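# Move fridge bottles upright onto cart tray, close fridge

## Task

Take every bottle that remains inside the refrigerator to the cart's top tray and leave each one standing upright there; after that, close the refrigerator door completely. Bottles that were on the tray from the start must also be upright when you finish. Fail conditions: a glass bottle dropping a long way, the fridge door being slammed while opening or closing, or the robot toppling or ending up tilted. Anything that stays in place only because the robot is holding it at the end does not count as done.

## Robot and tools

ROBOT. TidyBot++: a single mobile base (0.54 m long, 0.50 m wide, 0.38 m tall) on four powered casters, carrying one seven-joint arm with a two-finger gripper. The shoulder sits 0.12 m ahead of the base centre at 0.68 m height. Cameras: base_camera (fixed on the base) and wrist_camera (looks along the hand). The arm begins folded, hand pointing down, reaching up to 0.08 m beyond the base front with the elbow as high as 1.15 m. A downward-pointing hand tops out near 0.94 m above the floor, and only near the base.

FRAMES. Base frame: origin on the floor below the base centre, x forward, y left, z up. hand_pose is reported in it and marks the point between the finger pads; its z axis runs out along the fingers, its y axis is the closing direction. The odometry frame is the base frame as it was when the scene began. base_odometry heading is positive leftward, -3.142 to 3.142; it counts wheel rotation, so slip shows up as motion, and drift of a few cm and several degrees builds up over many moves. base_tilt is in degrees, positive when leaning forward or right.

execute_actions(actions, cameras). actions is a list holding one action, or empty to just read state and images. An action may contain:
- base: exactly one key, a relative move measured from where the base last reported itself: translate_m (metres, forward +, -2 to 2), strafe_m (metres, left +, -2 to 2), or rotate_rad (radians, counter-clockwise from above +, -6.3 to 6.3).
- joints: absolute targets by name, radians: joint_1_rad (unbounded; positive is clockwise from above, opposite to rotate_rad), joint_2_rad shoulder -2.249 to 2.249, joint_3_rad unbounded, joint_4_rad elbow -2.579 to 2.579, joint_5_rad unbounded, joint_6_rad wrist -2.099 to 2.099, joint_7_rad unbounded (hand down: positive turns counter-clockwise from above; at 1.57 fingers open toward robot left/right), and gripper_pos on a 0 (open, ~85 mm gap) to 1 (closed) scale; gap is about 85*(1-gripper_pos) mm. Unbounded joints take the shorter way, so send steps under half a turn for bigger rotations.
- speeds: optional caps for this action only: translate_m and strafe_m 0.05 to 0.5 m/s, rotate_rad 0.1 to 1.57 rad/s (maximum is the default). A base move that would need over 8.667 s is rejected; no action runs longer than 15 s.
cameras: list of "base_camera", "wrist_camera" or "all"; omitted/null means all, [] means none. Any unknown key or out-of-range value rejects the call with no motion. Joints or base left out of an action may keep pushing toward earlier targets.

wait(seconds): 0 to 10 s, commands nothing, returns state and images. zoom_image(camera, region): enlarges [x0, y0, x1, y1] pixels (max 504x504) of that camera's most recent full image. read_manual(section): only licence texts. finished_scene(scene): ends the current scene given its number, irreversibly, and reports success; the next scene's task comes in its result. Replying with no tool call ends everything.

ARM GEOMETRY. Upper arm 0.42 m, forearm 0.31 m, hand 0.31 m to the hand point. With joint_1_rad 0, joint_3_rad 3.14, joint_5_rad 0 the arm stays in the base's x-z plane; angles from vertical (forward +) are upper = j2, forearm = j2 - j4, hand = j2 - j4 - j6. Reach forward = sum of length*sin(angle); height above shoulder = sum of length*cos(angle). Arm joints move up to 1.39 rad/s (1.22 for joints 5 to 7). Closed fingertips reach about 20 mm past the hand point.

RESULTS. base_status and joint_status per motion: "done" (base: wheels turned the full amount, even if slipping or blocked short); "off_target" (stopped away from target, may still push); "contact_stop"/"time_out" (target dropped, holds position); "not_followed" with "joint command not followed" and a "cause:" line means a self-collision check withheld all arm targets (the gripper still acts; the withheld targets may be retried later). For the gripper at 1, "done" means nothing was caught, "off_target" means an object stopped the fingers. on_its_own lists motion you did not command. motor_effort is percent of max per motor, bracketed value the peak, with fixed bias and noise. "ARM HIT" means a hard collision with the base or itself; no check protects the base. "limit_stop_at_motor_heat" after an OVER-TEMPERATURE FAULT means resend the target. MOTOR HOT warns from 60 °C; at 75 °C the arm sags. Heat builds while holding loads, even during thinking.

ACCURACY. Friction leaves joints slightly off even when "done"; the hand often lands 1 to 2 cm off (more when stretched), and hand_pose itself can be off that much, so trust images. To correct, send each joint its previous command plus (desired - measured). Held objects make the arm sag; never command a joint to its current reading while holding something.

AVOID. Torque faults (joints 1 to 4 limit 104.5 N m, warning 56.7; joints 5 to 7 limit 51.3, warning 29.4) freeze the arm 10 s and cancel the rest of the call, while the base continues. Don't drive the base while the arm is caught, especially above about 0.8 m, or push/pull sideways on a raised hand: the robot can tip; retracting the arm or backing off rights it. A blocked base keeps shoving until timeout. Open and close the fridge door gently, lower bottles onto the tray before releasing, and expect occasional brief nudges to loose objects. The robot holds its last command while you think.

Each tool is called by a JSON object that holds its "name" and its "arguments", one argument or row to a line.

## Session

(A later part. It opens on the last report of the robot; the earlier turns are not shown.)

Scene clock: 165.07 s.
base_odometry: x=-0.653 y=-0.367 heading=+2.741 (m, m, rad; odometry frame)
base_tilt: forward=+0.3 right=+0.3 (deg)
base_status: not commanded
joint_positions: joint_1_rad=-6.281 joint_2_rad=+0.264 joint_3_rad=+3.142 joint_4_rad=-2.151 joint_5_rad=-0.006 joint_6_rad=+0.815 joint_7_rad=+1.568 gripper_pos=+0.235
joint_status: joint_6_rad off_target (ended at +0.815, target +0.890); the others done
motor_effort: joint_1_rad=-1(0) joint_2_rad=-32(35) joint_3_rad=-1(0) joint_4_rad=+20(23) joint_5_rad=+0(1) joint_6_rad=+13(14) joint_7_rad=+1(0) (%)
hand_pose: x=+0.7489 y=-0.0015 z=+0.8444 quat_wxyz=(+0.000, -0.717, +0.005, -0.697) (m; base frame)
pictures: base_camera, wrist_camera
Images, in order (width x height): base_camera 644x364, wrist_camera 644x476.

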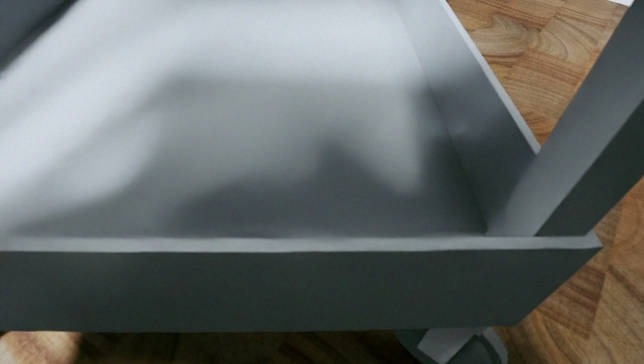

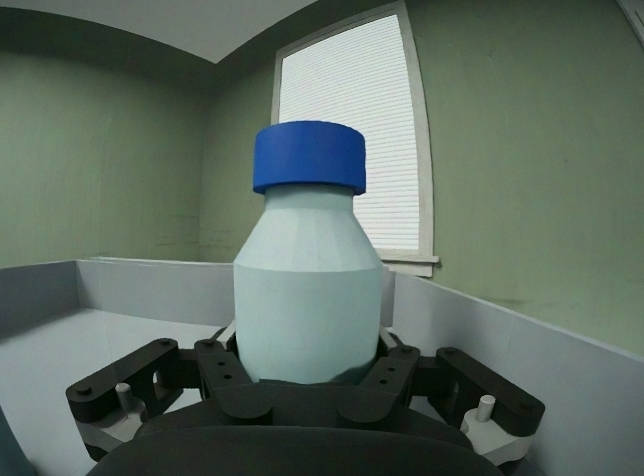

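{"name": "execute_actions", "arguments": {
  "actions": [
    {"joints":{"joint_2_rad":0.28,"joint_6_rad":0.95}}
  ],
  "cameras": ["wrist_camera"]
}}

{"name": "execute_actions", "arguments": {
  "actions": [
    {"joints":{"joint_2_rad":0.31,"joint_6_rad":0.97}}
  ],
  "cameras": ["wrist_camera"]
}}

Scene clock: 170.23 s.
base_odometry: x=-0.653 y=-0.367 heading=+2.741 (m, m, rad; odometry frame)
base_tilt: forward=+0.4 right=+0.3 (deg)
base_status: not commanded
joint_positions: joint_1_rad=-6.281 joint_2_rad=+0.291 joint_3_rad=+3.142 joint_4_rad=-2.151 joint_5_rad=-0.006 joint_6_rad=+0.880 joint_7_rad=+1.568 gripper_pos=+0.235
joint_status: joint_6_rad off_target (ended at +0.880, target +0.950); the others done
motor_effort: joint_1_rad=+0(0) joint_2_rad=-33(34) joint_3_rad=+0(1) joint_4_rad=+20(21) joint_5_rad=-1(1) joint_6_rad=+13(14) joint_7_rad=+0(1) (%)
hand_pose: x=+0.7536 y=-0.0016 z=+0.8470 quat_wxyz=(+0.000, -0.704, +0.005, -0.710) (m; base frame)
pictures: wrist_camera
Images, in order (width x height): wrist_camera 644x476.

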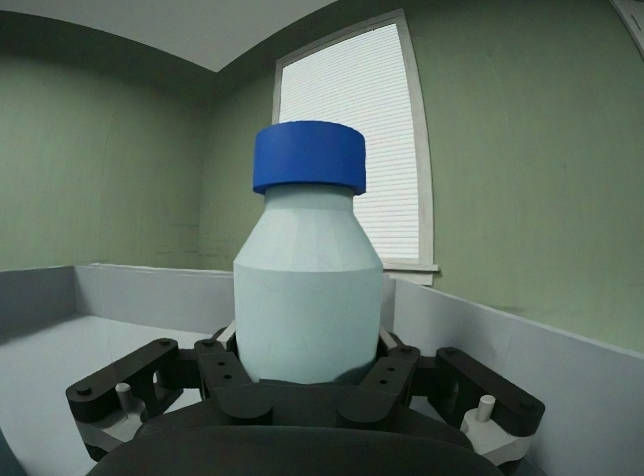

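Scene clock: 171.00 s.
base_odometry: x=-0.653 y=-0.367 heading=+2.741 (m, m, rad; odometry frame)
base_tilt: forward=+0.4 right=+0.3 (deg)
base_status: not commanded
joint_positions: joint_1_rad=-6.281 joint_2_rad=+0.321 joint_3_rad=+3.142 joint_4_rad=-2.151 joint_5_rad=-0.006 joint_6_rad=+0.897 joint_7_rad=+1.568 gripper_pos=+0.235
joint_status: joint_6_rad off_target (ended at +0.897, target +0.970); the others done
motor_effort: joint_1_rad=+0(0) joint_2_rad=-34(35) joint_3_rad=+0(1) joint_4_rad=+20(20) joint_5_rad=-1(1) joint_6_rad=+14(14) joint_7_rad=+1(0) (%)
hand_pose: x=+0.7583 y=-0.0016 z=+0.8332 quat_wxyz=(+0.000, -0.709, +0.005, -0.706) (m; base frame)
pictures: wrist_camera
Images, in order (width x height): wrist_camera 644x476.

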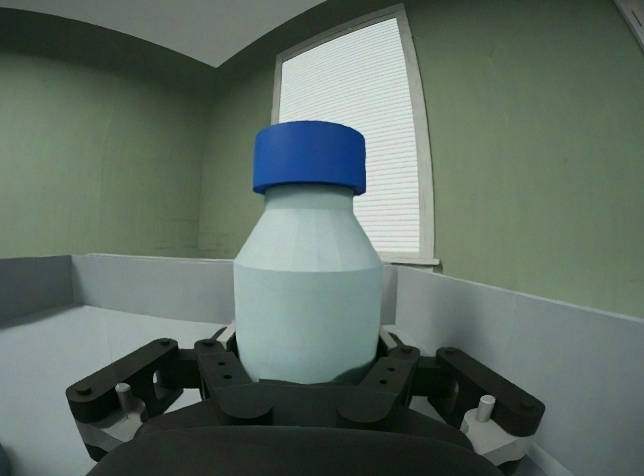

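{"name": "execute_actions", "arguments": {
  "actions": [
    {"joints":{"joint_2_rad":0.34}}
  ],
  "cameras": []
}}

{"name": "execute_actions", "arguments": {
  "actions": [
    {"joints":{"joint_2_rad":0.37}}
  ],
  "cameras": ["wrist_camera"]
}}

Scene clock: 174.63 s.
base_odometry: x=-0.653 y=-0.367 heading=+2.741 (m, m, rad; odometry frame)
base_tilt: forward=+0.4 right=+0.4 (deg)
base_status: not commanded
joint_positions: joint_1_rad=-6.281 joint_2_rad=+0.330 joint_3_rad=+3.142 joint_4_rad=-2.151 joint_5_rad=-0.006 joint_6_rad=+0.911 joint_7_rad=+1.568 gripper_pos=+0.235
joint_status: all done
motor_effort: joint_1_rad=+0(0) joint_2_rad=-31(34) joint_3_rad=-1(1) joint_4_rad=+17(19) joint_5_rad=-1(1) joint_6_rad=+11(13) joint_7_rad=+1(1) (%)
hand_pose: x=+0.7596 y=-0.0017 z=+0.8321 quat_wxyz=(+0.000, -0.707, +0.005, -0.708) (m; base frame)
pictures: none
No camera images: the call's "cameras" was empty. Leave "cameras" out to get every camera's image.

Scene clock: 175.27 s.
base_odometry: x=-0.653 y=-0.367 heading=+2.741 (m, m, rad; odometry frame)
base_tilt: forward=+0.3 right=+0.3 (deg)
base_status: not commanded
joint_positions: joint_1_rad=-6.281 joint_2_rad=+0.334 joint_3_rad=+3.142 joint_4_rad=-2.149 joint_5_rad=-0.006 joint_6_rad=+0.919 joint_7_rad=+1.568 gripper_pos=+0.235
joint_status: all done
motor_effort: joint_1_rad=-1(0) joint_2_rad=-27(31) joint_3_rad=+0(1) joint_4_rad=+15(18) joint_5_rad=-1(1) joint_6_rad=+11(11) joint_7_rad=+1(1) (%)
hand_pose: x=+0.7605 y=-0.0017 z=+0.8327 quat_wxyz=(+0.000, -0.705, +0.005, -0.709) (m; base frame)
pictures: wrist_camera
Images, in order (width x height): wrist_camera 644x476.

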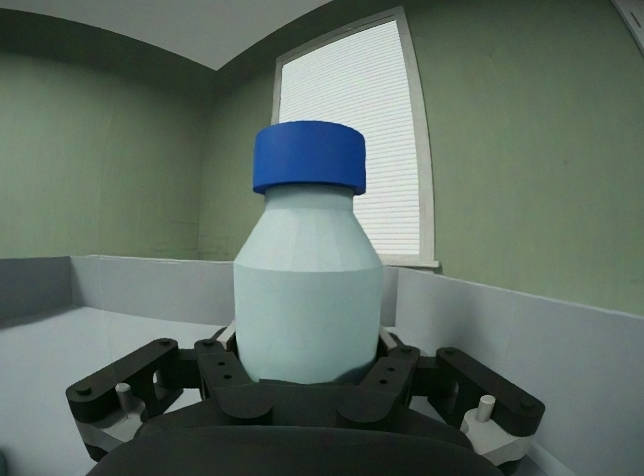

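{"name": "execute_actions", "arguments": {
  "actions": [
    {"joints":{"joint_2_rad":0.32,"gripper_pos":0}}
  ],
  "cameras": ["wrist_camera"]
}}

{"name": "execute_actions", "arguments": {
  "actions": [
    {"base":{"translate_m":-0.04},"joints":{"joint_2_rad":0.24,"joint_6_rad":0.89},"speeds":{"translate_m":0.08}}
  ],
  "cameras": ["wrist_camera"]
}}

{"name": "execute_actions", "arguments": {
  "actions": [
    {"joints":{"joint_2_rad":-0.14,"joint_4_rad":-2.22,"joint_6_rad":0.5}}
  ],
  "cameras": ["wrist_camera"]
}}

Scene clock: 182.77 s.
base_odometry: x=-0.653 y=-0.367 heading=+2.741 (m, m, rad; odometry frame)
base_tilt: forward=+0.3 right=+0.3 (deg)
base_status: not commanded
joint_positions: joint_1_rad=-6.281 joint_2_rad=+0.333 joint_3_rad=+3.142 joint_4_rad=-2.149 joint_5_rad=-0.006 joint_6_rad=+0.924 joint_7_rad=+1.568 gripper_pos=+0.000
joint_status: all done
motor_effort: joint_1_rad=+0(0) joint_2_rad=-29(31) joint_3_rad=+0(0) joint_4_rad=+16(18) joint_5_rad=+0(0) joint_6_rad=+10(12) joint_7_rad=+1(1) (%)
hand_pose: x=+0.7604 y=-0.0017 z=+0.8351 quat_wxyz=(+0.000, -0.703, +0.005, -0.712) (m; base frame)
pictures: wrist_camera
Images, in order (width x height): wrist_camera 644x476.

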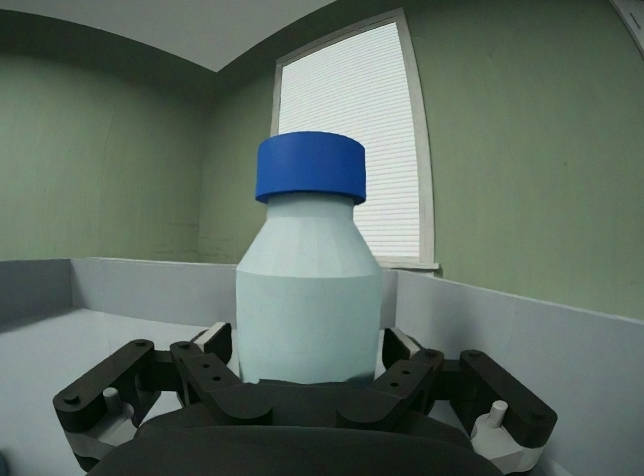

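Scene clock: 183.83 s.
base_odometry: x=-0.616 y=-0.383 heading=+2.741 (m, m, rad; odometry frame)
base_tilt: forward=+0.3 right=+0.3 (deg)
base_status: done
joint_positions: joint_1_rad=-6.281 joint_2_rad=+0.243 joint_3_rad=+3.142 joint_4_rad=-2.147 joint_5_rad=-0.006 joint_6_rad=+0.924 joint_7_rad=+1.568 gripper_pos=+0.000
joint_status: all done
motor_effort: joint_1_rad=+0(2) joint_2_rad=-27(33) joint_3_rad=-1(2) joint_4_rad=+17(17) joint_5_rad=-1(1) joint_6_rad=+9(10) joint_7_rad=+1(0) (%)
hand_pose: x=+0.7445 y=-0.0016 z=+0.8926 quat_wxyz=(+0.000, -0.669, +0.005, -0.743) (m; base frame)
pictures: wrist_camera
Images, in order (width x height): wrist_camera 644x476.

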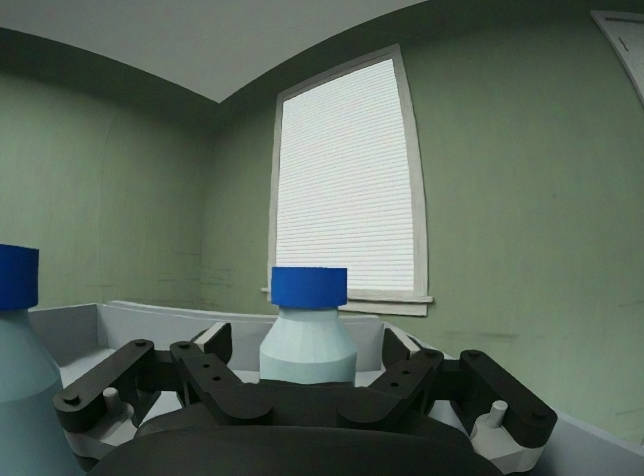

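Scene clock: 185.37 s.
base_odometry: x=-0.616 y=-0.383 heading=+2.741 (m, m, rad; odometry frame)
base_tilt: forward=+0.3 right=+0.3 (deg)
base_status: not commanded
joint_positions: joint_1_rad=-6.281 joint_2_rad=-0.130 joint_3_rad=+3.142 joint_4_rad=-2.205 joint_5_rad=-0.006 joint_6_rad=+0.545 joint_7_rad=+1.568 gripper_pos=+0.000
joint_status: all done
motor_effort: joint_1_rad=+0(0) joint_2_rad=-16(29) joint_3_rad=+0(1) joint_4_rad=+20(20) joint_5_rad=+0(1) joint_6_rad=+9(10) joint_7_rad=+1(1) (%)
hand_pose: x=+0.6507 y=-0.0009 z=+0.9603 quat_wxyz=(+0.001, -0.692, +0.005, -0.722) (m; base frame)
pictures: wrist_camera
Images, in order (width x height): wrist_camera 644x476.

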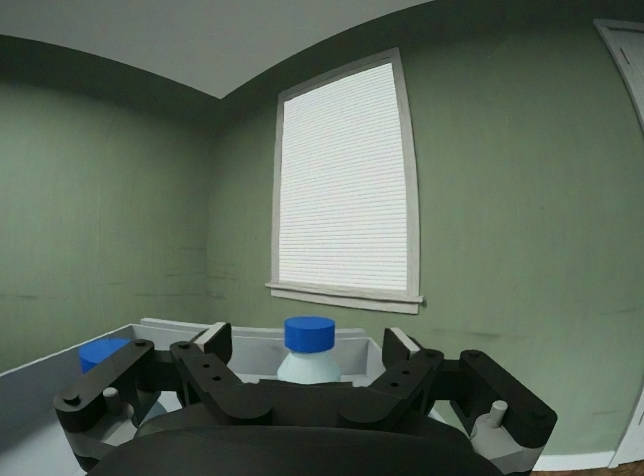

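{"name": "execute_actions", "arguments": {
  "actions": [
    {"base":{"translate_m":-0.2}}
  ],
  "cameras": []
}}

{"name": "execute_actions", "arguments": {
  "actions": [
    {"base":{"rotate_rad":2.411},"joints":{"joint_2_rad":0.0,"joint_4_rad":-1.51,"joint_6_rad":-0.47}}
  ],
  "cameras": ["wrist_camera"]
}}

{"name": "execute_actions", "arguments": {
  "actions": [
    {"base":{"translate_m":0.95},"speeds":{"translate_m":0.4}}
  ]
}}

Scene clock: 202.13 s.
base_odometry: x=-0.431 y=-0.461 heading=+2.741 (m, m, rad; odometry frame)
base_tilt: forward=+0.3 right=+0.2 (deg)
base_status: done
joint_positions: joint_1_rad=-6.281 joint_2_rad=-0.140 joint_3_rad=+3.142 joint_4_rad=-2.210 joint_5_rad=-0.006 joint_6_rad=+0.543 joint_7_rad=+1.568 gripper_pos=+0.000
joint_status: not commanded
motor_effort: joint_1_rad=+0(1) joint_2_rad=-16(19) joint_3_rad=+0(1) joint_4_rad=+20(21) joint_5_rad=-1(1) joint_6_rad=+9(10) joint_7_rad=+1(0) (%)
hand_pose: x=+0.6474 y=-0.0007 z=+0.9619 quat_wxyz=(+0.001, -0.691, +0.005, -0.723) (m; base frame)
pictures: none
No camera images: the call's "cameras" was empty. Leave "cameras" out to get every camera's image.

Scene clock: 205.03 s.
base_odometry: x=-0.431 y=-0.461 heading=-1.132 (m, m, rad; odometry frame)
base_tilt: forward=+0.3 right=+0.3 (deg)
base_status: done
joint_positions: joint_1_rad=-6.285 joint_2_rad=-0.005 joint_3_rad=+3.138 joint_4_rad=-1.523 joint_5_rad=-0.006 joint_6_rad=-0.423 joint_7_rad=+1.568 gripper_pos=+0.000
joint_status: all done
motor_effort: joint_1_rad=+0(2) joint_2_rad=-23(26) joint_3_rad=+0(3) joint_4_rad=+22(22) joint_5_rad=+0(0) joint_6_rad=+9(9) joint_7_rad=+1(1) (%)
hand_pose: x=+0.7210 y=+0.0054 z=+1.0065 quat_wxyz=(+0.005, -0.825, +0.000, -0.565) (m; base frame)
pictures: wrist_camera
Images, in order (width x height): wrist_camera 644x476.

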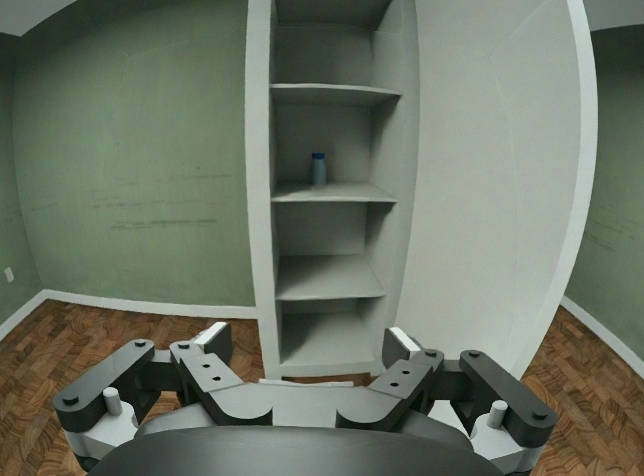

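Scene clock: 208.60 s.
base_odometry: x=-0.026 y=-1.320 heading=-1.131 (m, m, rad; odometry frame)
base_tilt: forward=+0.3 right=+0.3 (deg)
base_status: done
joint_positions: joint_1_rad=-6.285 joint_2_rad=-0.003 joint_3_rad=+3.138 joint_4_rad=-1.521 joint_5_rad=-0.006 joint_6_rad=-0.427 joint_7_rad=+1.568 gripper_pos=+0.000
joint_status: not commanded
motor_effort: joint_1_rad=-1(0) joint_2_rad=-23(26) joint_3_rad=+0(1) joint_4_rad=+21(22) joint_5_rad=-2(0) joint_6_rad=+9(9) joint_7_rad=+1(1) (%)
hand_pose: x=+0.7211 y=+0.0054 z=+1.0053 quat_wxyz=(+0.005, -0.826, +0.000, -0.563) (m; base frame)
pictures: base_camera, wrist_camera
Images, in order (width x height): base_camera 644x364, wrist_camera 644x476.

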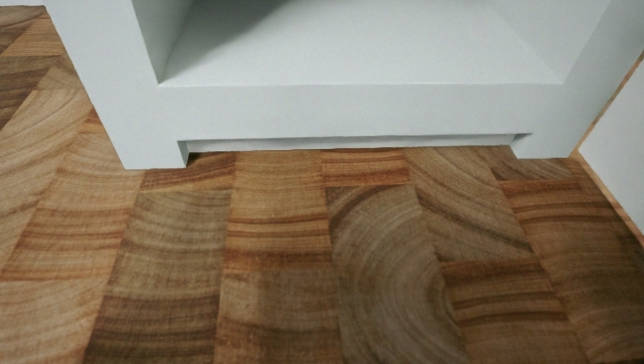

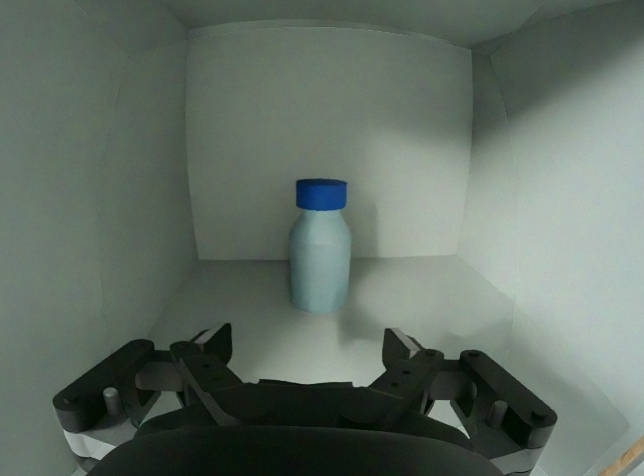

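{"name": "execute_actions", "arguments": {
  "actions": [
    {"base":{"strafe_m":-0.014},"joints":{"joint_4_rad":-1.575,"joint_6_rad":-0.48}}
  ],
  "cameras": []
}}

{"name": "execute_actions", "arguments": {
  "actions": [
    {"base":{"translate_m":0.13},"speeds":{"translate_m":0.1}}
  ],
  "cameras": ["wrist_camera"]
}}

Scene clock: 214.00 s.
base_odometry: x=-0.039 y=-1.326 heading=-1.130 (m, m, rad; odometry frame)
base_tilt: forward=+0.3 right=+0.3 (deg)
base_status: done
joint_positions: joint_1_rad=-6.283 joint_2_rad=-0.003 joint_3_rad=+3.140 joint_4_rad=-1.569 joint_5_rad=-0.006 joint_6_rad=-0.437 joint_7_rad=+1.568 gripper_pos=+0.000
joint_status: all done
motor_effort: joint_1_rad=+0(2) joint_2_rad=-23(25) joint_3_rad=+0(2) joint_4_rad=+21(23) joint_5_rad=+0(1) joint_6_rad=+8(10) joint_7_rad=+0(1) (%)
hand_pose: x=+0.7148 y=+0.0025 z=+0.9739 quat_wxyz=(+0.003, -0.842, +0.003, -0.539) (m; base frame)
pictures: none
No camera images: the call's "cameras" was empty. Leave "cameras" out to get every camera's image.

Scene clock: 215.90 s.
base_odometry: x=+0.016 y=-1.444 heading=-1.131 (m, m, rad; odometry frame)
base_tilt: forward=+0.3 right=+0.3 (deg)
base_status: done
joint_positions: joint_1_rad=-6.283 joint_2_rad=-0.002 joint_3_rad=+3.140 joint_4_rad=-1.569 joint_5_rad=-0.006 joint_6_rad=-0.438 joint_7_rad=+1.568 gripper_pos=+0.000
joint_status: not commanded
motor_effort: joint_1_rad=+0(2) joint_2_rad=-23(26) joint_3_rad=+0(2) joint_4_rad=+21(23) joint_5_rad=+0(0) joint_6_rad=+8(9) joint_7_rad=+0(1) (%)
hand_pose: x=+0.7149 y=+0.0025 z=+0.9730 quat_wxyz=(+0.003, -0.843, +0.003, -0.538) (m; base frame)
pictures: wrist_camera
Images, in order (width x height): wrist_camera 644x476.

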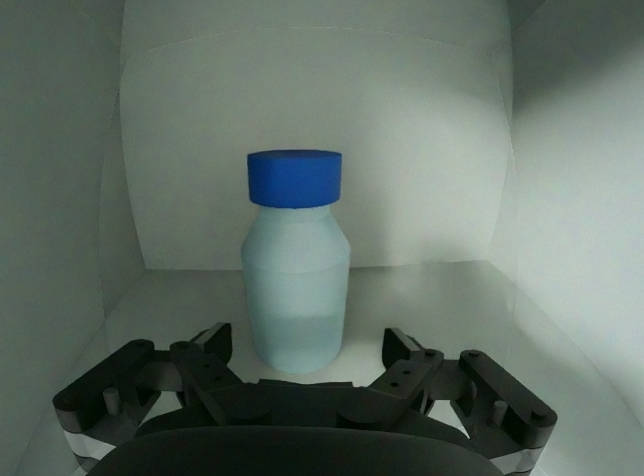

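{"name": "execute_actions", "arguments": {
  "actions": [
    {"base":{"strafe_m":0.009}}
  ],
  "cameras": []
}}

{"name": "execute_actions", "arguments": {
  "actions": [
    {"base":{"translate_m":0.06},"speeds":{"translate_m":0.06}}
  ],
  "cameras": ["wrist_camera"]
}}

Scene clock: 221.87 s.
base_odometry: x=+0.025 y=-1.440 heading=-1.131 (m, m, rad; odometry frame)
base_tilt: forward=+0.3 right=+0.3 (deg)
base_status: done
joint_positions: joint_1_rad=-6.283 joint_2_rad=-0.002 joint_3_rad=+3.140 joint_4_rad=-1.569 joint_5_rad=-0.006 joint_6_rad=-0.438 joint_7_rad=+1.568 gripper_pos=+0.000
joint_status: not commanded
motor_effort: joint_1_rad=+0(2) joint_2_rad=-23(25) joint_3_rad=+0(3) joint_4_rad=+21(22) joint_5_rad=+0(1) joint_6_rad=+9(9) joint_7_rad=+1(1) (%)
hand_pose: x=+0.7149 y=+0.0034 z=+0.9730 quat_wxyz=(+0.004, -0.843, +0.002, -0.538) (m; base frame)
pictures: none
No camera images: the call's "cameras" was empty. Leave "cameras" out to get every camera's image.

Scene clock: 223.37 s.
base_odometry: x=+0.050 y=-1.494 heading=-1.131 (m, m, rad; odometry frame)
base_tilt: forward=+0.4 right=+0.3 (deg)
base_status: done
joint_positions: joint_1_rad=-6.283 joint_2_rad=-0.002 joint_3_rad=+3.140 joint_4_rad=-1.569 joint_5_rad=-0.006 joint_6_rad=-0.438 joint_7_rad=+1.568 gripper_pos=+0.000
joint_status: not commanded
motor_effort: joint_1_rad=+0(2) joint_2_rad=-23(26) joint_3_rad=+0(2) joint_4_rad=+22(22) joint_5_rad=-1(1) joint_6_rad=+9(9) joint_7_rad=+1(1) (%)
hand_pose: x=+0.7150 y=+0.0034 z=+0.9728 quat_wxyz=(+0.004, -0.843, +0.002, -0.538) (m; base frame)
pictures: wrist_camera
Images, in order (width x height): wrist_camera 644x476.

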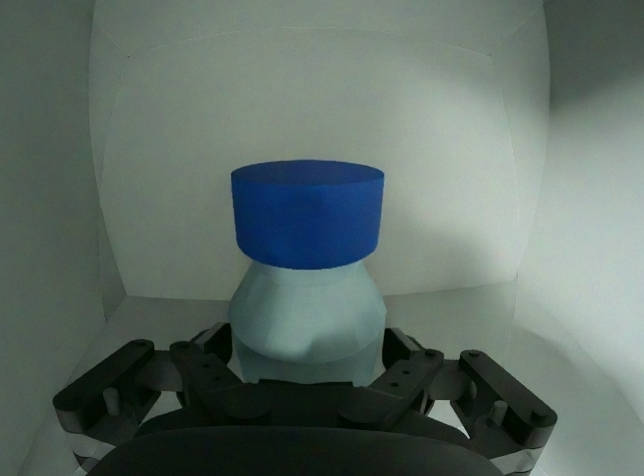

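{"name": "execute_actions", "arguments": {
  "actions": [
    {"base":{"translate_m":-0.008}}
  ],
  "cameras": []
}}

{"name": "execute_actions", "arguments": {
  "actions": [
    {"joints":{"gripper_pos":1}}
  ],
  "cameras": ["wrist_camera"]
}}

{"name": "execute_actions", "arguments": {
  "actions": [
    {"joints":{"joint_4_rad":-1.49,"joint_2_rad":-0.03}}
  ],
  "cameras": ["wrist_camera"]
}}

Scene clock: 227.73 s.
base_odometry: x=+0.047 y=-1.487 heading=-1.131 (m, m, rad; odometry frame)
base_tilt: forward=+0.3 right=+0.3 (deg)
base_status: done
joint_positions: joint_1_rad=-6.283 joint_2_rad=-0.003 joint_3_rad=+3.140 joint_4_rad=-1.569 joint_5_rad=-0.006 joint_6_rad=-0.438 joint_7_rad=+1.568 gripper_pos=+0.000
joint_status: not commanded
motor_effort: joint_1_rad=+0(1) joint_2_rad=-23(27) joint_3_rad=-1(2) joint_4_rad=+22(22) joint_5_rad=-1(1) joint_6_rad=+9(9) joint_7_rad=+1(1) (%)
hand_pose: x=+0.7146 y=+0.0034 z=+0.9735 quat_wxyz=(+0.004, -0.843, +0.002, -0.539) (m; base frame)
pictures: none
No camera images: the call's "cameras" was empty. Leave "cameras" out to get every camera's image.

Scene clock: 228.83 s.
base_odometry: x=+0.047 y=-1.487 heading=-1.131 (m, m, rad; odometry frame)
base_tilt: forward=+0.4 right=+0.4 (deg)
base_status: not commanded
joint_positions: joint_1_rad=-6.283 joint_2_rad=-0.004 joint_3_rad=+3.140 joint_4_rad=-1.569 joint_5_rad=-0.006 joint_6_rad=-0.438 joint_7_rad=+1.568 gripper_pos=+0.247
joint_status: gripper_pos off_target (ended at +0.247, target +1.000)
motor_effort: joint_1_rad=-1(1) joint_2_rad=-22(23) joint_3_rad=+0(1) joint_4_rad=+21(22) joint_5_rad=-1(2) joint_6_rad=+9(9) joint_7_rad=+0(0) (%)
hand_pose: x=+0.7143 y=+0.0034 z=+0.9742 quat_wxyz=(+0.004, -0.842, +0.002, -0.539) (m; base frame)
pictures: wrist_camera
Images, in order (width x height): wrist_camera 644x476.

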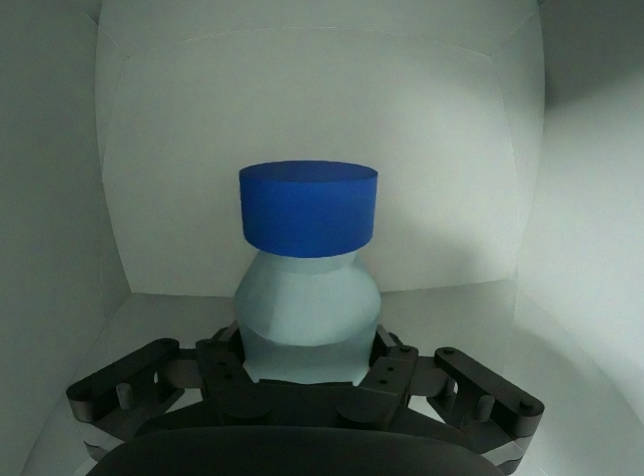

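Scene clock: 229.77 s.
base_odometry: x=+0.047 y=-1.487 heading=-1.131 (m, m, rad; odometry frame)
base_tilt: forward=+0.3 right=+0.3 (deg)
base_status: not commanded
joint_positions: joint_1_rad=-6.283 joint_2_rad=-0.004 joint_3_rad=+3.140 joint_4_rad=-1.525 joint_5_rad=-0.006 joint_6_rad=-0.462 joint_7_rad=+1.568 gripper_pos=+0.247
joint_status: all done
motor_effort: joint_1_rad=+0(1) joint_2_rad=-27(28) joint_3_rad=+0(1) joint_4_rad=+26(27) joint_5_rad=-1(1) joint_6_rad=+12(13) joint_7_rad=+1(1) (%)
hand_pose: x=+0.7164 y=+0.0034 z=+0.9934 quat_wxyz=(+0.004, -0.837, +0.002, -0.547) (m; base frame)
pictures: wrist_camera
Images, in order (width x height): wrist_camera 644x476.

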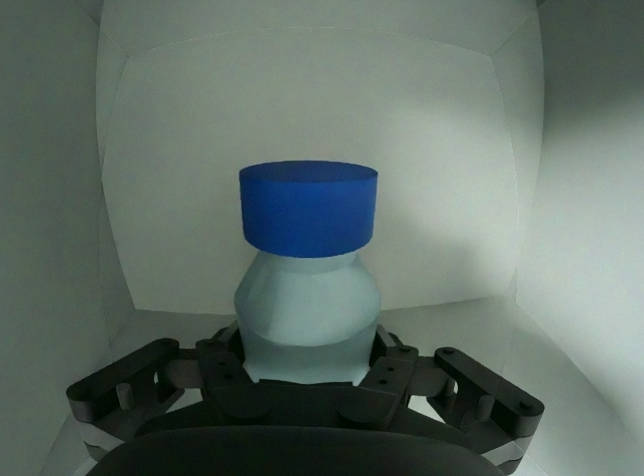

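{"name": "execute_actions", "arguments": {
  "actions": [
    {"base":{"translate_m":-1.13},"speeds":{"translate_m":0.4}}
  ],
  "cameras": []
}}

{"name": "execute_actions", "arguments": {
  "actions": [
    {"base":{"rotate_rad":-2.411},"joints":{"joint_2_rad":-0.25,"joint_4_rad":-1.7,"joint_6_rad":-0.5},"speeds":{"rotate_rad":0.9}}
  ],
  "cameras": ["wrist_camera"]
}}

{"name": "execute_actions", "arguments": {
  "actions": [
    {"base":{"translate_m":0.17},"speeds":{"translate_m":0.15}}
  ]
}}

Scene clock: 242.63 s.
base_odometry: x=-0.435 y=-0.465 heading=-1.130 (m, m, rad; odometry frame)
base_tilt: forward=+0.3 right=+0.4 (deg)
base_status: done
joint_positions: joint_1_rad=-6.283 joint_2_rad=-0.004 joint_3_rad=+3.140 joint_4_rad=-1.525 joint_5_rad=-0.006 joint_6_rad=-0.464 joint_7_rad=+1.568 gripper_pos=+0.247
joint_status: not commanded
motor_effort: joint_1_rad=+0(3) joint_2_rad=-27(32) joint_3_rad=+0(4) joint_4_rad=+26(27) joint_5_rad=+0(1) joint_6_rad=+12(12) joint_7_rad=+0(1) (%)
hand_pose: x=+0.7164 y=+0.0031 z=+0.9927 quat_wxyz=(+0.004, -0.838, +0.002, -0.546) (m; base frame)
pictures: none
No camera images: the call's "cameras" was empty. Leave "cameras" out to get every camera's image.

Scene clock: 246.27 s.
base_odometry: x=-0.435 y=-0.465 heading=+2.742 (m, m, rad; odometry frame)
base_tilt: forward=+0.3 right=+0.3 (deg)
base_status: done
joint_positions: joint_1_rad=-6.283 joint_2_rad=-0.217 joint_3_rad=+3.142 joint_4_rad=-1.710 joint_5_rad=-0.006 joint_6_rad=-0.479 joint_7_rad=+1.568 gripper_pos=+0.247
joint_status: all done
motor_effort: joint_1_rad=+0(3) joint_2_rad=-19(29) joint_3_rad=+0(3) joint_4_rad=+26(27) joint_5_rad=-1(2) joint_6_rad=+13(13) joint_7_rad=+1(1) (%)
hand_pose: x=+0.6284 y=+0.0017 z=+0.9957 quat_wxyz=(+0.003, -0.834, +0.003, -0.552) (m; base frame)
pictures: wrist_camera
Images, in order (width x height): wrist_camera 644x476.

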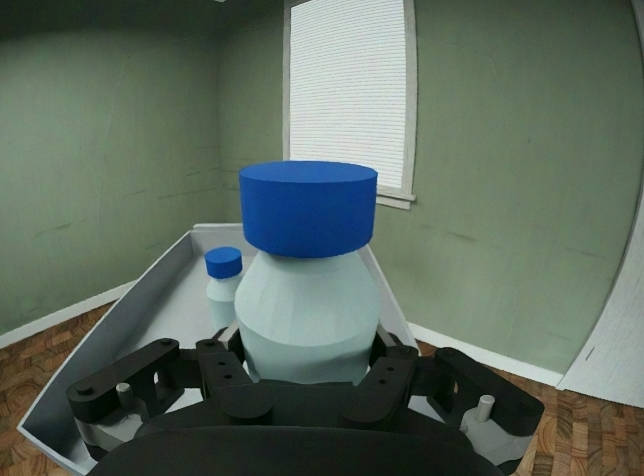

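Scene clock: 248.07 s.
base_odometry: x=-0.591 y=-0.398 heading=+2.742 (m, m, rad; odometry frame)
base_tilt: forward=+0.3 right=+0.4 (deg)
base_status: done
joint_positions: joint_1_rad=-6.283 joint_2_rad=-0.222 joint_3_rad=+3.142 joint_4_rad=-1.710 joint_5_rad=-0.006 joint_6_rad=-0.481 joint_7_rad=+1.568 gripper_pos=+0.247
joint_status: not commanded
motor_effort: joint_1_rad=+0(1) joint_2_rad=-18(22) joint_3_rad=+0(1) joint_4_rad=+26(27) joint_5_rad=-1(0) joint_6_rad=+13(13) joint_7_rad=+1(1) (%)
hand_pose: x=+0.6266 y=+0.0017 z=+0.9971 quat_wxyz=(+0.003, -0.833, +0.003, -0.553) (m; base frame)
pictures: base_camera, wrist_camera
Images, in order (width x height): base_camera 644x364, wrist_camera 644x476.

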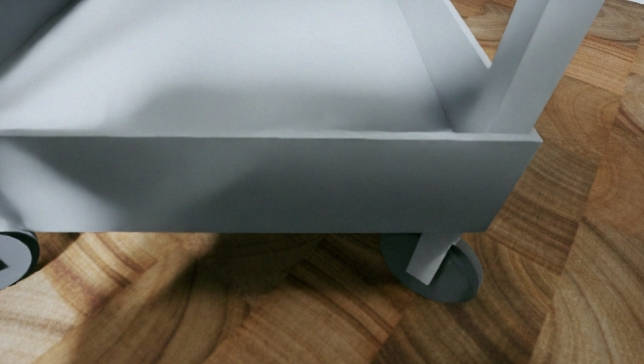

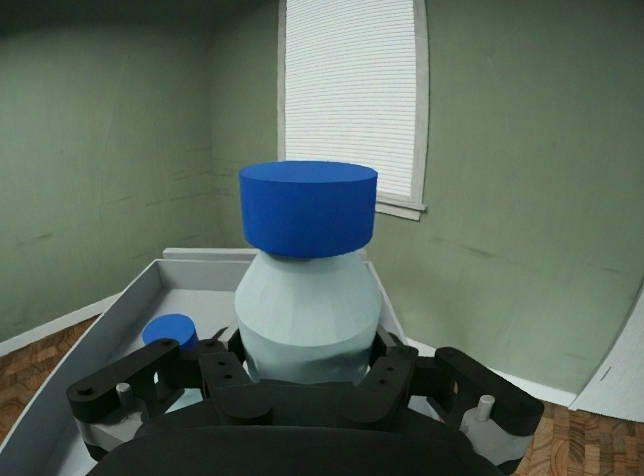

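{"name": "execute_actions", "arguments": {
  "actions": [
    {"joints":{"joint_2_rad":-0.06,"joint_4_rad":-1.87,"joint_6_rad":-0.1}}
  ],
  "cameras": ["wrist_camera"]
}}

{"name": "execute_actions", "arguments": {
  "actions": [
    {"joints":{"joint_2_rad":0.0,"joint_4_rad":-1.92,"joint_6_rad":0.02}}
  ],
  "cameras": ["wrist_camera"]
}}

Scene clock: 253.37 s.
base_odometry: x=-0.591 y=-0.398 heading=+2.742 (m, m, rad; odometry frame)
base_tilt: forward=+0.3 right=+0.3 (deg)
base_status: not commanded
joint_positions: joint_1_rad=-6.283 joint_2_rad=-0.032 joint_3_rad=+3.142 joint_4_rad=-1.888 joint_5_rad=-0.006 joint_6_rad=-0.171 joint_7_rad=+1.568 gripper_pos=+0.247
joint_status: joint_6_rad off_target (ended at -0.171, target -0.100); the others done
motor_effort: joint_1_rad=+0(0) joint_2_rad=-26(30) joint_3_rad=+0(0) joint_4_rad=+25(27) joint_5_rad=+0(1) joint_6_rad=+12(13) joint_7_rad=+1(0) (%)
hand_pose: x=+0.6868 y=+0.0011 z=+0.8767 quat_wxyz=(+0.002, -0.849, +0.004, -0.529) (m; base frame)
pictures: wrist_camera
Images, in order (width x height): wrist_camera 644x476.

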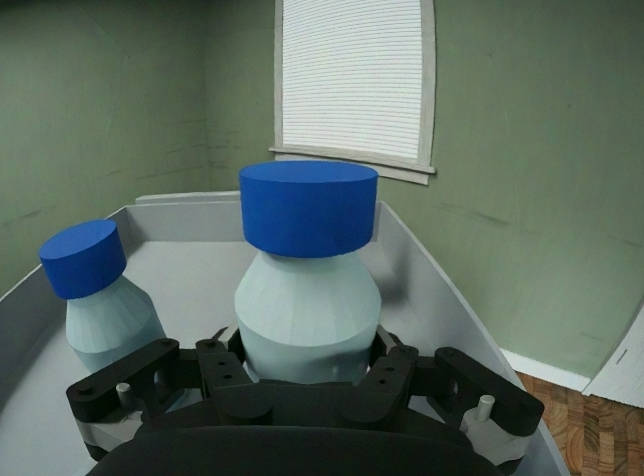

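Scene clock: 254.23 s.
base_odometry: x=-0.591 y=-0.398 heading=+2.742 (m, m, rad; odometry frame)
base_tilt: forward=+0.3 right=+0.3 (deg)
base_status: not commanded
joint_positions: joint_1_rad=-6.283 joint_2_rad=+0.012 joint_3_rad=+3.142 joint_4_rad=-1.930 joint_5_rad=-0.006 joint_6_rad=-0.046 joint_7_rad=+1.568 gripper_pos=+0.247
joint_status: joint_6_rad off_target (ended at -0.046, target +0.020); the others done
motor_effort: joint_1_rad=+0(0) joint_2_rad=-27(29) joint_3_rad=+0(0) joint_4_rad=+25(25) joint_5_rad=-1(1) joint_6_rad=+12(13) joint_7_rad=+1(0) (%)
hand_pose: x=+0.7015 y=+0.0009 z=+0.8623 quat_wxyz=(+0.002, -0.838, +0.004, -0.545) (m; base frame)
pictures: wrist_camera
Images, in order (width x height): wrist_camera 644x476.

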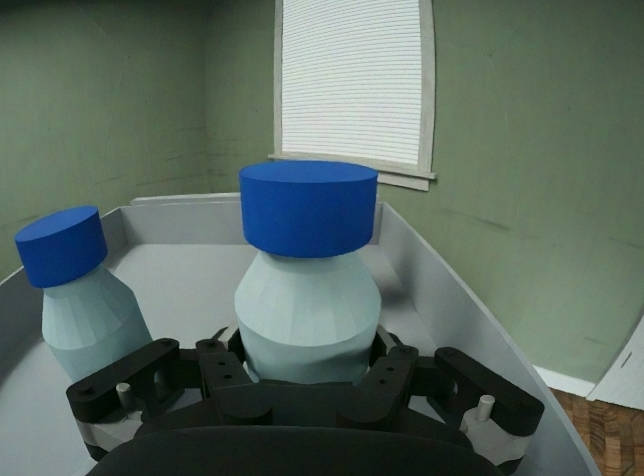

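{"name": "execute_actions", "arguments": {
  "actions": [
    {"base":{"translate_m":-0.02},"joints":{"joint_4_rad":-1.975,"joint_6_rad":0.07}}
  ],
  "cameras": []
}}

{"name": "execute_actions", "arguments": {
  "actions": [
    {"joints":{"joint_4_rad":-2.01,"joint_6_rad":0.09}}
  ],
  "cameras": ["wrist_camera"]
}}

Scene clock: 258.73 s.
base_odometry: x=-0.573 y=-0.406 heading=+2.741 (m, m, rad; odometry frame)
base_tilt: forward=+0.3 right=+0.3 (deg)
base_status: done
joint_positions: joint_1_rad=-6.283 joint_2_rad=+0.013 joint_3_rad=+3.142 joint_4_rad=-1.983 joint_5_rad=-0.006 joint_6_rad=+0.008 joint_7_rad=+1.568 gripper_pos=+0.247
joint_status: joint_6_rad off_target (ended at +0.008, target +0.070); the others done
motor_effort: joint_1_rad=+0(2) joint_2_rad=-24(29) joint_3_rad=+0(2) joint_4_rad=+23(26) joint_5_rad=-1(1) joint_6_rad=+11(12) joint_7_rad=+1(0) (%)
hand_pose: x=+0.6954 y=+0.0008 z=+0.8469 quat_wxyz=(+0.002, -0.838, +0.004, -0.546) (m; base frame)
pictures: none
No camera images: the call's "cameras" was empty. Leave "cameras" out to get every camera's image.

Scene clock: 259.40 s.
base_odometry: x=-0.573 y=-0.406 heading=+2.741 (m, m, rad; odometry frame)
base_tilt: forward=+0.3 right=+0.3 (deg)
base_status: not commanded
joint_positions: joint_1_rad=-6.283 joint_2_rad=+0.011 joint_3_rad=+3.142 joint_4_rad=-2.000 joint_5_rad=-0.006 joint_6_rad=+0.040 joint_7_rad=+1.568 gripper_pos=+0.247
joint_status: all done
motor_effort: joint_1_rad=+1(1) joint_2_rad=-23(25) joint_3_rad=+1(1) joint_4_rad=+21(23) joint_5_rad=+0(1) joint_6_rad=+9(11) joint_7_rad=+0(1) (%)
hand_pose: x=+0.6947 y=+0.0007 z=+0.8471 quat_wxyz=(+0.002, -0.834, +0.004, -0.552) (m; base frame)
pictures: wrist_camera
Images, in order (width x height): wrist_camera 644x476.

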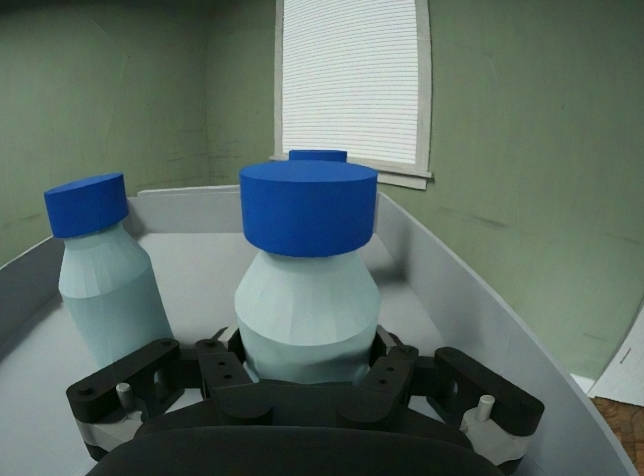

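Down. Release and withdraw.

{"name": "execute_actions", "arguments": {
  "actions": [
    {"joints":{"gripper_pos":0,"joint_4_rad":-1.99,"joint_6_rad":0.04}}
  ],
  "cameras": ["wrist_camera"]
}}

{"name": "execute_actions", "arguments": {
  "actions": [
    {"base":{"translate_m":-0.07},"speeds":{"translate_m":0.08}}
  ],
  "cameras": ["wrist_camera"]
}}

{"name": "execute_actions", "arguments": {
  "actions": [
    {"joints":{"joint_2_rad":-0.4,"joint_4_rad":-1.95,"joint_6_rad":-0.3}}
  ],
  "cameras": ["wrist_camera"]
}}

Scene clock: 265.33 s.
base_odometry: x=-0.573 y=-0.406 heading=+2.741 (m, m, rad; odometry frame)
base_tilt: forward=+0.3 right=+0.3 (deg)
base_status: not commanded
joint_positions: joint_1_rad=-6.283 joint_2_rad=+0.011 joint_3_rad=+3.142 joint_4_rad=-1.999 joint_5_rad=-0.006 joint_6_rad=+0.040 joint_7_rad=+1.568 gripper_pos=+0.000
joint_status: all done
motor_effort: joint_1_rad=+0(0) joint_2_rad=-22(26) joint_3_rad=+0(1) joint_4_rad=+20(24) joint_5_rad=-1(1) joint_6_rad=+8(11) joint_7_rad=+1(1) (%)
hand_pose: x=+0.6950 y=+0.0007 z=+0.8481 quat_wxyz=(+0.002, -0.833, +0.004, -0.553) (m; base frame)
pictures: wrist_camera
Images, in order (width x height): wrist_camera 644x476.

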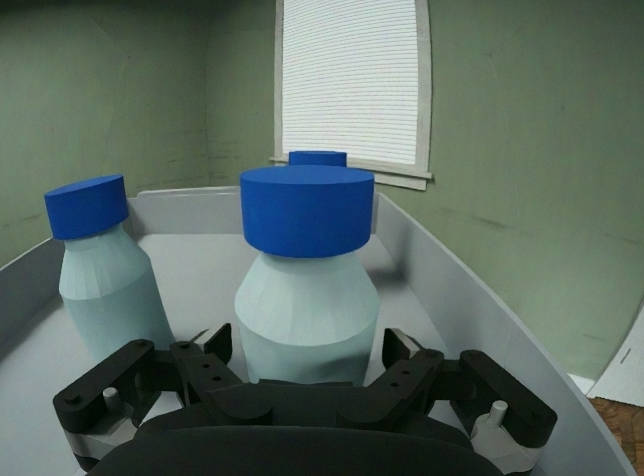

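Scene clock: 266.70 s.
base_odometry: x=-0.508 y=-0.433 heading=+2.741 (m, m, rad; odometry frame)
base_tilt: forward=+0.2 right=+0.3 (deg)
base_status: done
joint_positions: joint_1_rad=-6.283 joint_2_rad=+0.008 joint_3_rad=+3.142 joint_4_rad=-1.998 joint_5_rad=-0.006 joint_6_rad=+0.040 joint_7_rad=+1.568 gripper_pos=+0.000
joint_status: not commanded
motor_effort: joint_1_rad=+0(1) joint_2_rad=-21(25) joint_3_rad=+0(1) joint_4_rad=+20(21) joint_5_rad=+0(1) joint_6_rad=+8(9) joint_7_rad=+1(0) (%)
hand_pose: x=+0.6946 y=+0.0007 z=+0.8496 quat_wxyz=(+0.002, -0.832, +0.004, -0.554) (m; base frame)
pictures: wrist_camera
Images, in order (width x height): wrist_camera 644x476.

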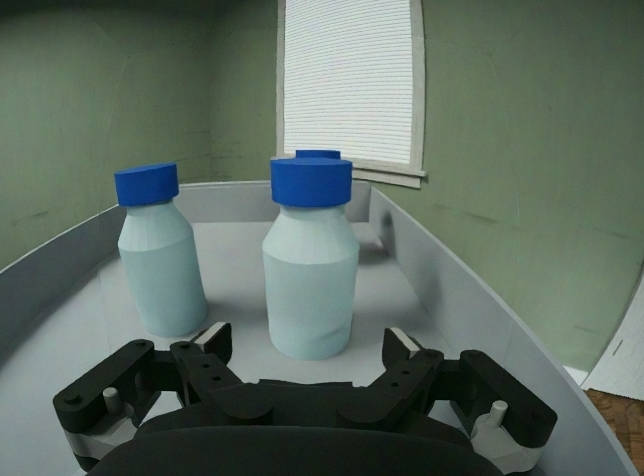

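Scene clock: 268.27 s.
base_odometry: x=-0.508 y=-0.433 heading=+2.741 (m, m, rad; odometry frame)
base_tilt: forward=+0.3 right=+0.3 (deg)
base_status: not commanded
joint_positions: joint_1_rad=-6.283 joint_2_rad=-0.394 joint_3_rad=+3.142 joint_4_rad=-1.963 joint_5_rad=-0.006 joint_6_rad=-0.255 joint_7_rad=+1.568 gripper_pos=+0.000
joint_status: all done
motor_effort: joint_1_rad=+0(0) joint_2_rad=-8(23) joint_3_rad=+0(0) joint_4_rad=+22(22) joint_5_rad=-1(1) joint_6_rad=+9(10) joint_7_rad=+0(1) (%)
hand_pose: x=+0.5733 y=+0.0013 z=+0.9930 quat_wxyz=(+0.003, -0.791, +0.003, -0.612) (m; base frame)
pictures: wrist_camera
Images, in order (width x height): wrist_camera 644x476.

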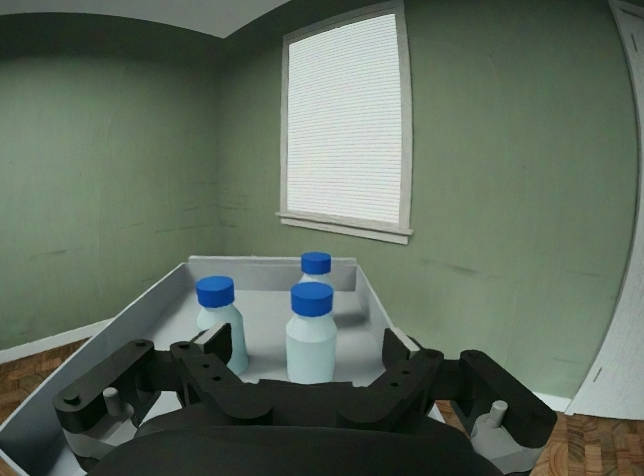

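{"name": "execute_actions", "arguments": {
  "actions": [
    {"base":{"translate_m":-0.15}}
  ],
  "cameras": []
}}

{"name": "execute_actions", "arguments": {
  "actions": [
    {"base":{"rotate_rad":2.411},"joints":{"joint_1_rad":1.3,"joint_2_rad":-0.2,"joint_4_rad":-2.32,"joint_6_rad":0.55,"gripper_pos":1}}
  ],
  "cameras": []
}}

{"name": "execute_actions", "arguments": {
  "actions": [
    {"base":{"translate_m":0.33}}
  ],
  "cameras": []
}}

{"name": "execute_actions", "arguments": {
  "actions": [
    {"base":{"strafe_m":-0.85}}
  ],
  "cameras": []
}}

{"name": "execute_actions", "arguments": {
  "actions": [
    {"joints":{"joint_1_rad":0.3}}
  ]
}}

Scene clock: 281.30 s.
base_odometry: x=-0.370 y=-0.492 heading=+2.741 (m, m, rad; odometry frame)
base_tilt: forward=+0.3 right=+0.3 (deg)
base_status: done
joint_positions: joint_1_rad=-6.283 joint_2_rad=-0.401 joint_3_rad=+3.142 joint_4_rad=-1.962 joint_5_rad=-0.006 joint_6_rad=-0.257 joint_7_rad=+1.568 gripper_pos=+0.000
joint_status: not commanded
motor_effort: joint_1_rad=-1(0) joint_2_rad=-8(12) joint_3_rad=+0(0) joint_4_rad=+22(22) joint_5_rad=-1(0) joint_6_rad=+9(10) joint_7_rad=+1(0) (%)
hand_pose: x=+0.5711 y=+0.0013 z=+0.9962 quat_wxyz=(+0.003, -0.789, +0.003, -0.615) (m; base frame)
pictures: none
No camera images: the call's "cameras" was empty. Leave "cameras" out to get every camera's image.

Scene clock: 284.17 s.
base_odometry: x=-0.370 y=-0.492 heading=-1.132 (m, m, rad; odometry frame)
base_tilt: forward=+0.2 right=+0.4 (deg)
base_status: done
joint_positions: joint_1_rad=-4.994 joint_2_rad=-0.223 joint_3_rad=+3.142 joint_4_rad=-2.305 joint_5_rad=-0.006 joint_6_rad=+0.504 joint_7_rad=+1.568 gripper_pos=+0.999
joint_status: all done
motor_effort: joint_1_rad=+0(2) joint_2_rad=-13(13) joint_3_rad=+0(2) joint_4_rad=+20(22) joint_5_rad=-1(1) joint_6_rad=+9(10) joint_7_rad=+0(1) (%)
hand_pose: x=+0.2559 y=-0.4731 z=+0.9363 quat_wxyz=(-0.422, -0.565, +0.430, -0.564) (m; base frame)
pictures: none
No camera images: the call's "cameras" was empty. Leave "cameras" out to get every camera's image.

Scene clock: 286.17 s.
base_odometry: x=-0.230 y=-0.791 heading=-1.131 (m, m, rad; odometry frame)
base_tilt: forward=+0.3 right=+0.3 (deg)
base_status: done
joint_positions: joint_1_rad=-4.991 joint_2_rad=-0.219 joint_3_rad=+3.140 joint_4_rad=-2.305 joint_5_rad=-0.006 joint_6_rad=+0.505 joint_7_rad=+1.568 gripper_pos=+0.999
joint_status: not commanded
motor_effort: joint_1_rad=-1(2) joint_2_rad=-12(14) joint_3_rad=+0(2) joint_4_rad=+20(20) joint_5_rad=+0(0) joint_6_rad=+9(9) joint_7_rad=+0(2) (%)
hand_pose: x=+0.2560 y=-0.4739 z=+0.9345 quat_wxyz=(-0.422, -0.565, +0.430, -0.563) (m; base frame)
pictures: none
No camera images: the call's "cameras" was empty. Leave "cameras" out to get every camera's image.

Scene clock: 289.23 s.
base_odometry: x=-0.999 y=-1.153 heading=-1.131 (m, m, rad; odometry frame)
base_tilt: forward=+0.3 right=+0.4 (deg)
base_status: done
joint_positions: joint_1_rad=-4.991 joint_2_rad=-0.211 joint_3_rad=+3.140 joint_4_rad=-2.308 joint_5_rad=-0.006 joint_6_rad=+0.506 joint_7_rad=+1.568 gripper_pos=+0.999
joint_status: not commanded
motor_effort: joint_1_rad=+0(0) joint_2_rad=-13(16) joint_3_rad=+0(1) joint_4_rad=+20(20) joint_5_rad=-1(0) joint_6_rad=+9(10) joint_7_rad=+1(1) (%)
hand_pose: x=+0.2563 y=-0.4753 z=+0.9292 quat_wxyz=(-0.420, -0.568, +0.433, -0.560) (m; base frame)
pictures: none
No camera images: the call's "cameras" was empty. Leave "cameras" out to get every camera's image.

Scene clock: 291.53 s.
base_odometry: x=-0.999 y=-1.153 heading=-1.131 (m, m, rad; odometry frame)
base_tilt: forward=+0.2 right=+0.4 (deg)
base_status: not commanded
joint_positions: joint_1_rad=-5.974 joint_2_rad=-0.211 joint_3_rad=+3.140 joint_4_rad=-2.308 joint_5_rad=-0.006 joint_6_rad=+0.506 joint_7_rad=+1.568 gripper_pos=+0.999
joint_status: all done
motor_effort: joint_1_rad=+0(1) joint_2_rad=-13(14) joint_3_rad=+0(1) joint_4_rad=+20(20) joint_5_rad=-1(0) joint_6_rad=+9(10) joint_7_rad=+0(1) (%)
hand_pose: x=+0.5908 y=-0.1491 z=+0.9292 quat_wxyz=(-0.105, -0.705, +0.113, -0.692) (m; base frame)
pictures: base_camera, wrist_camera
Images, in order (width x height): base_camera 644x364, wrist_camera 644x476.

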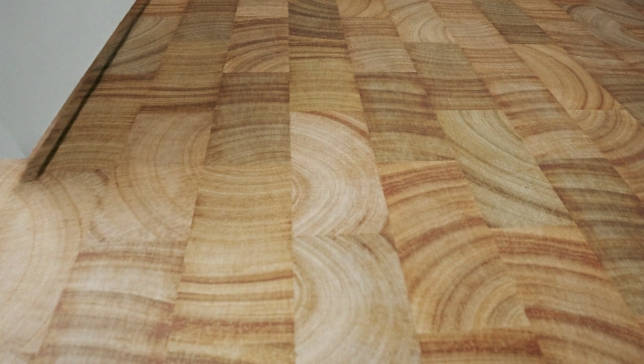

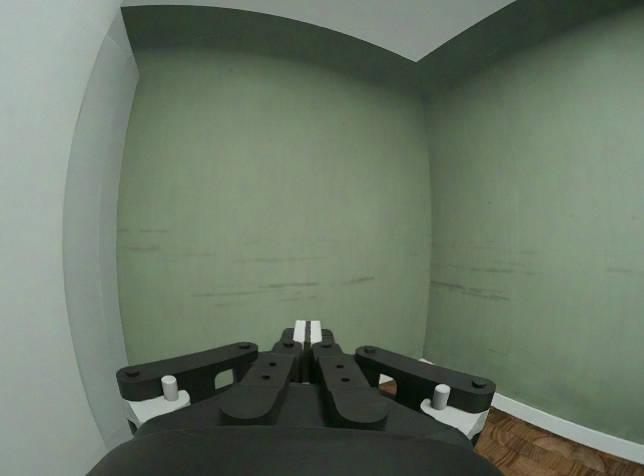

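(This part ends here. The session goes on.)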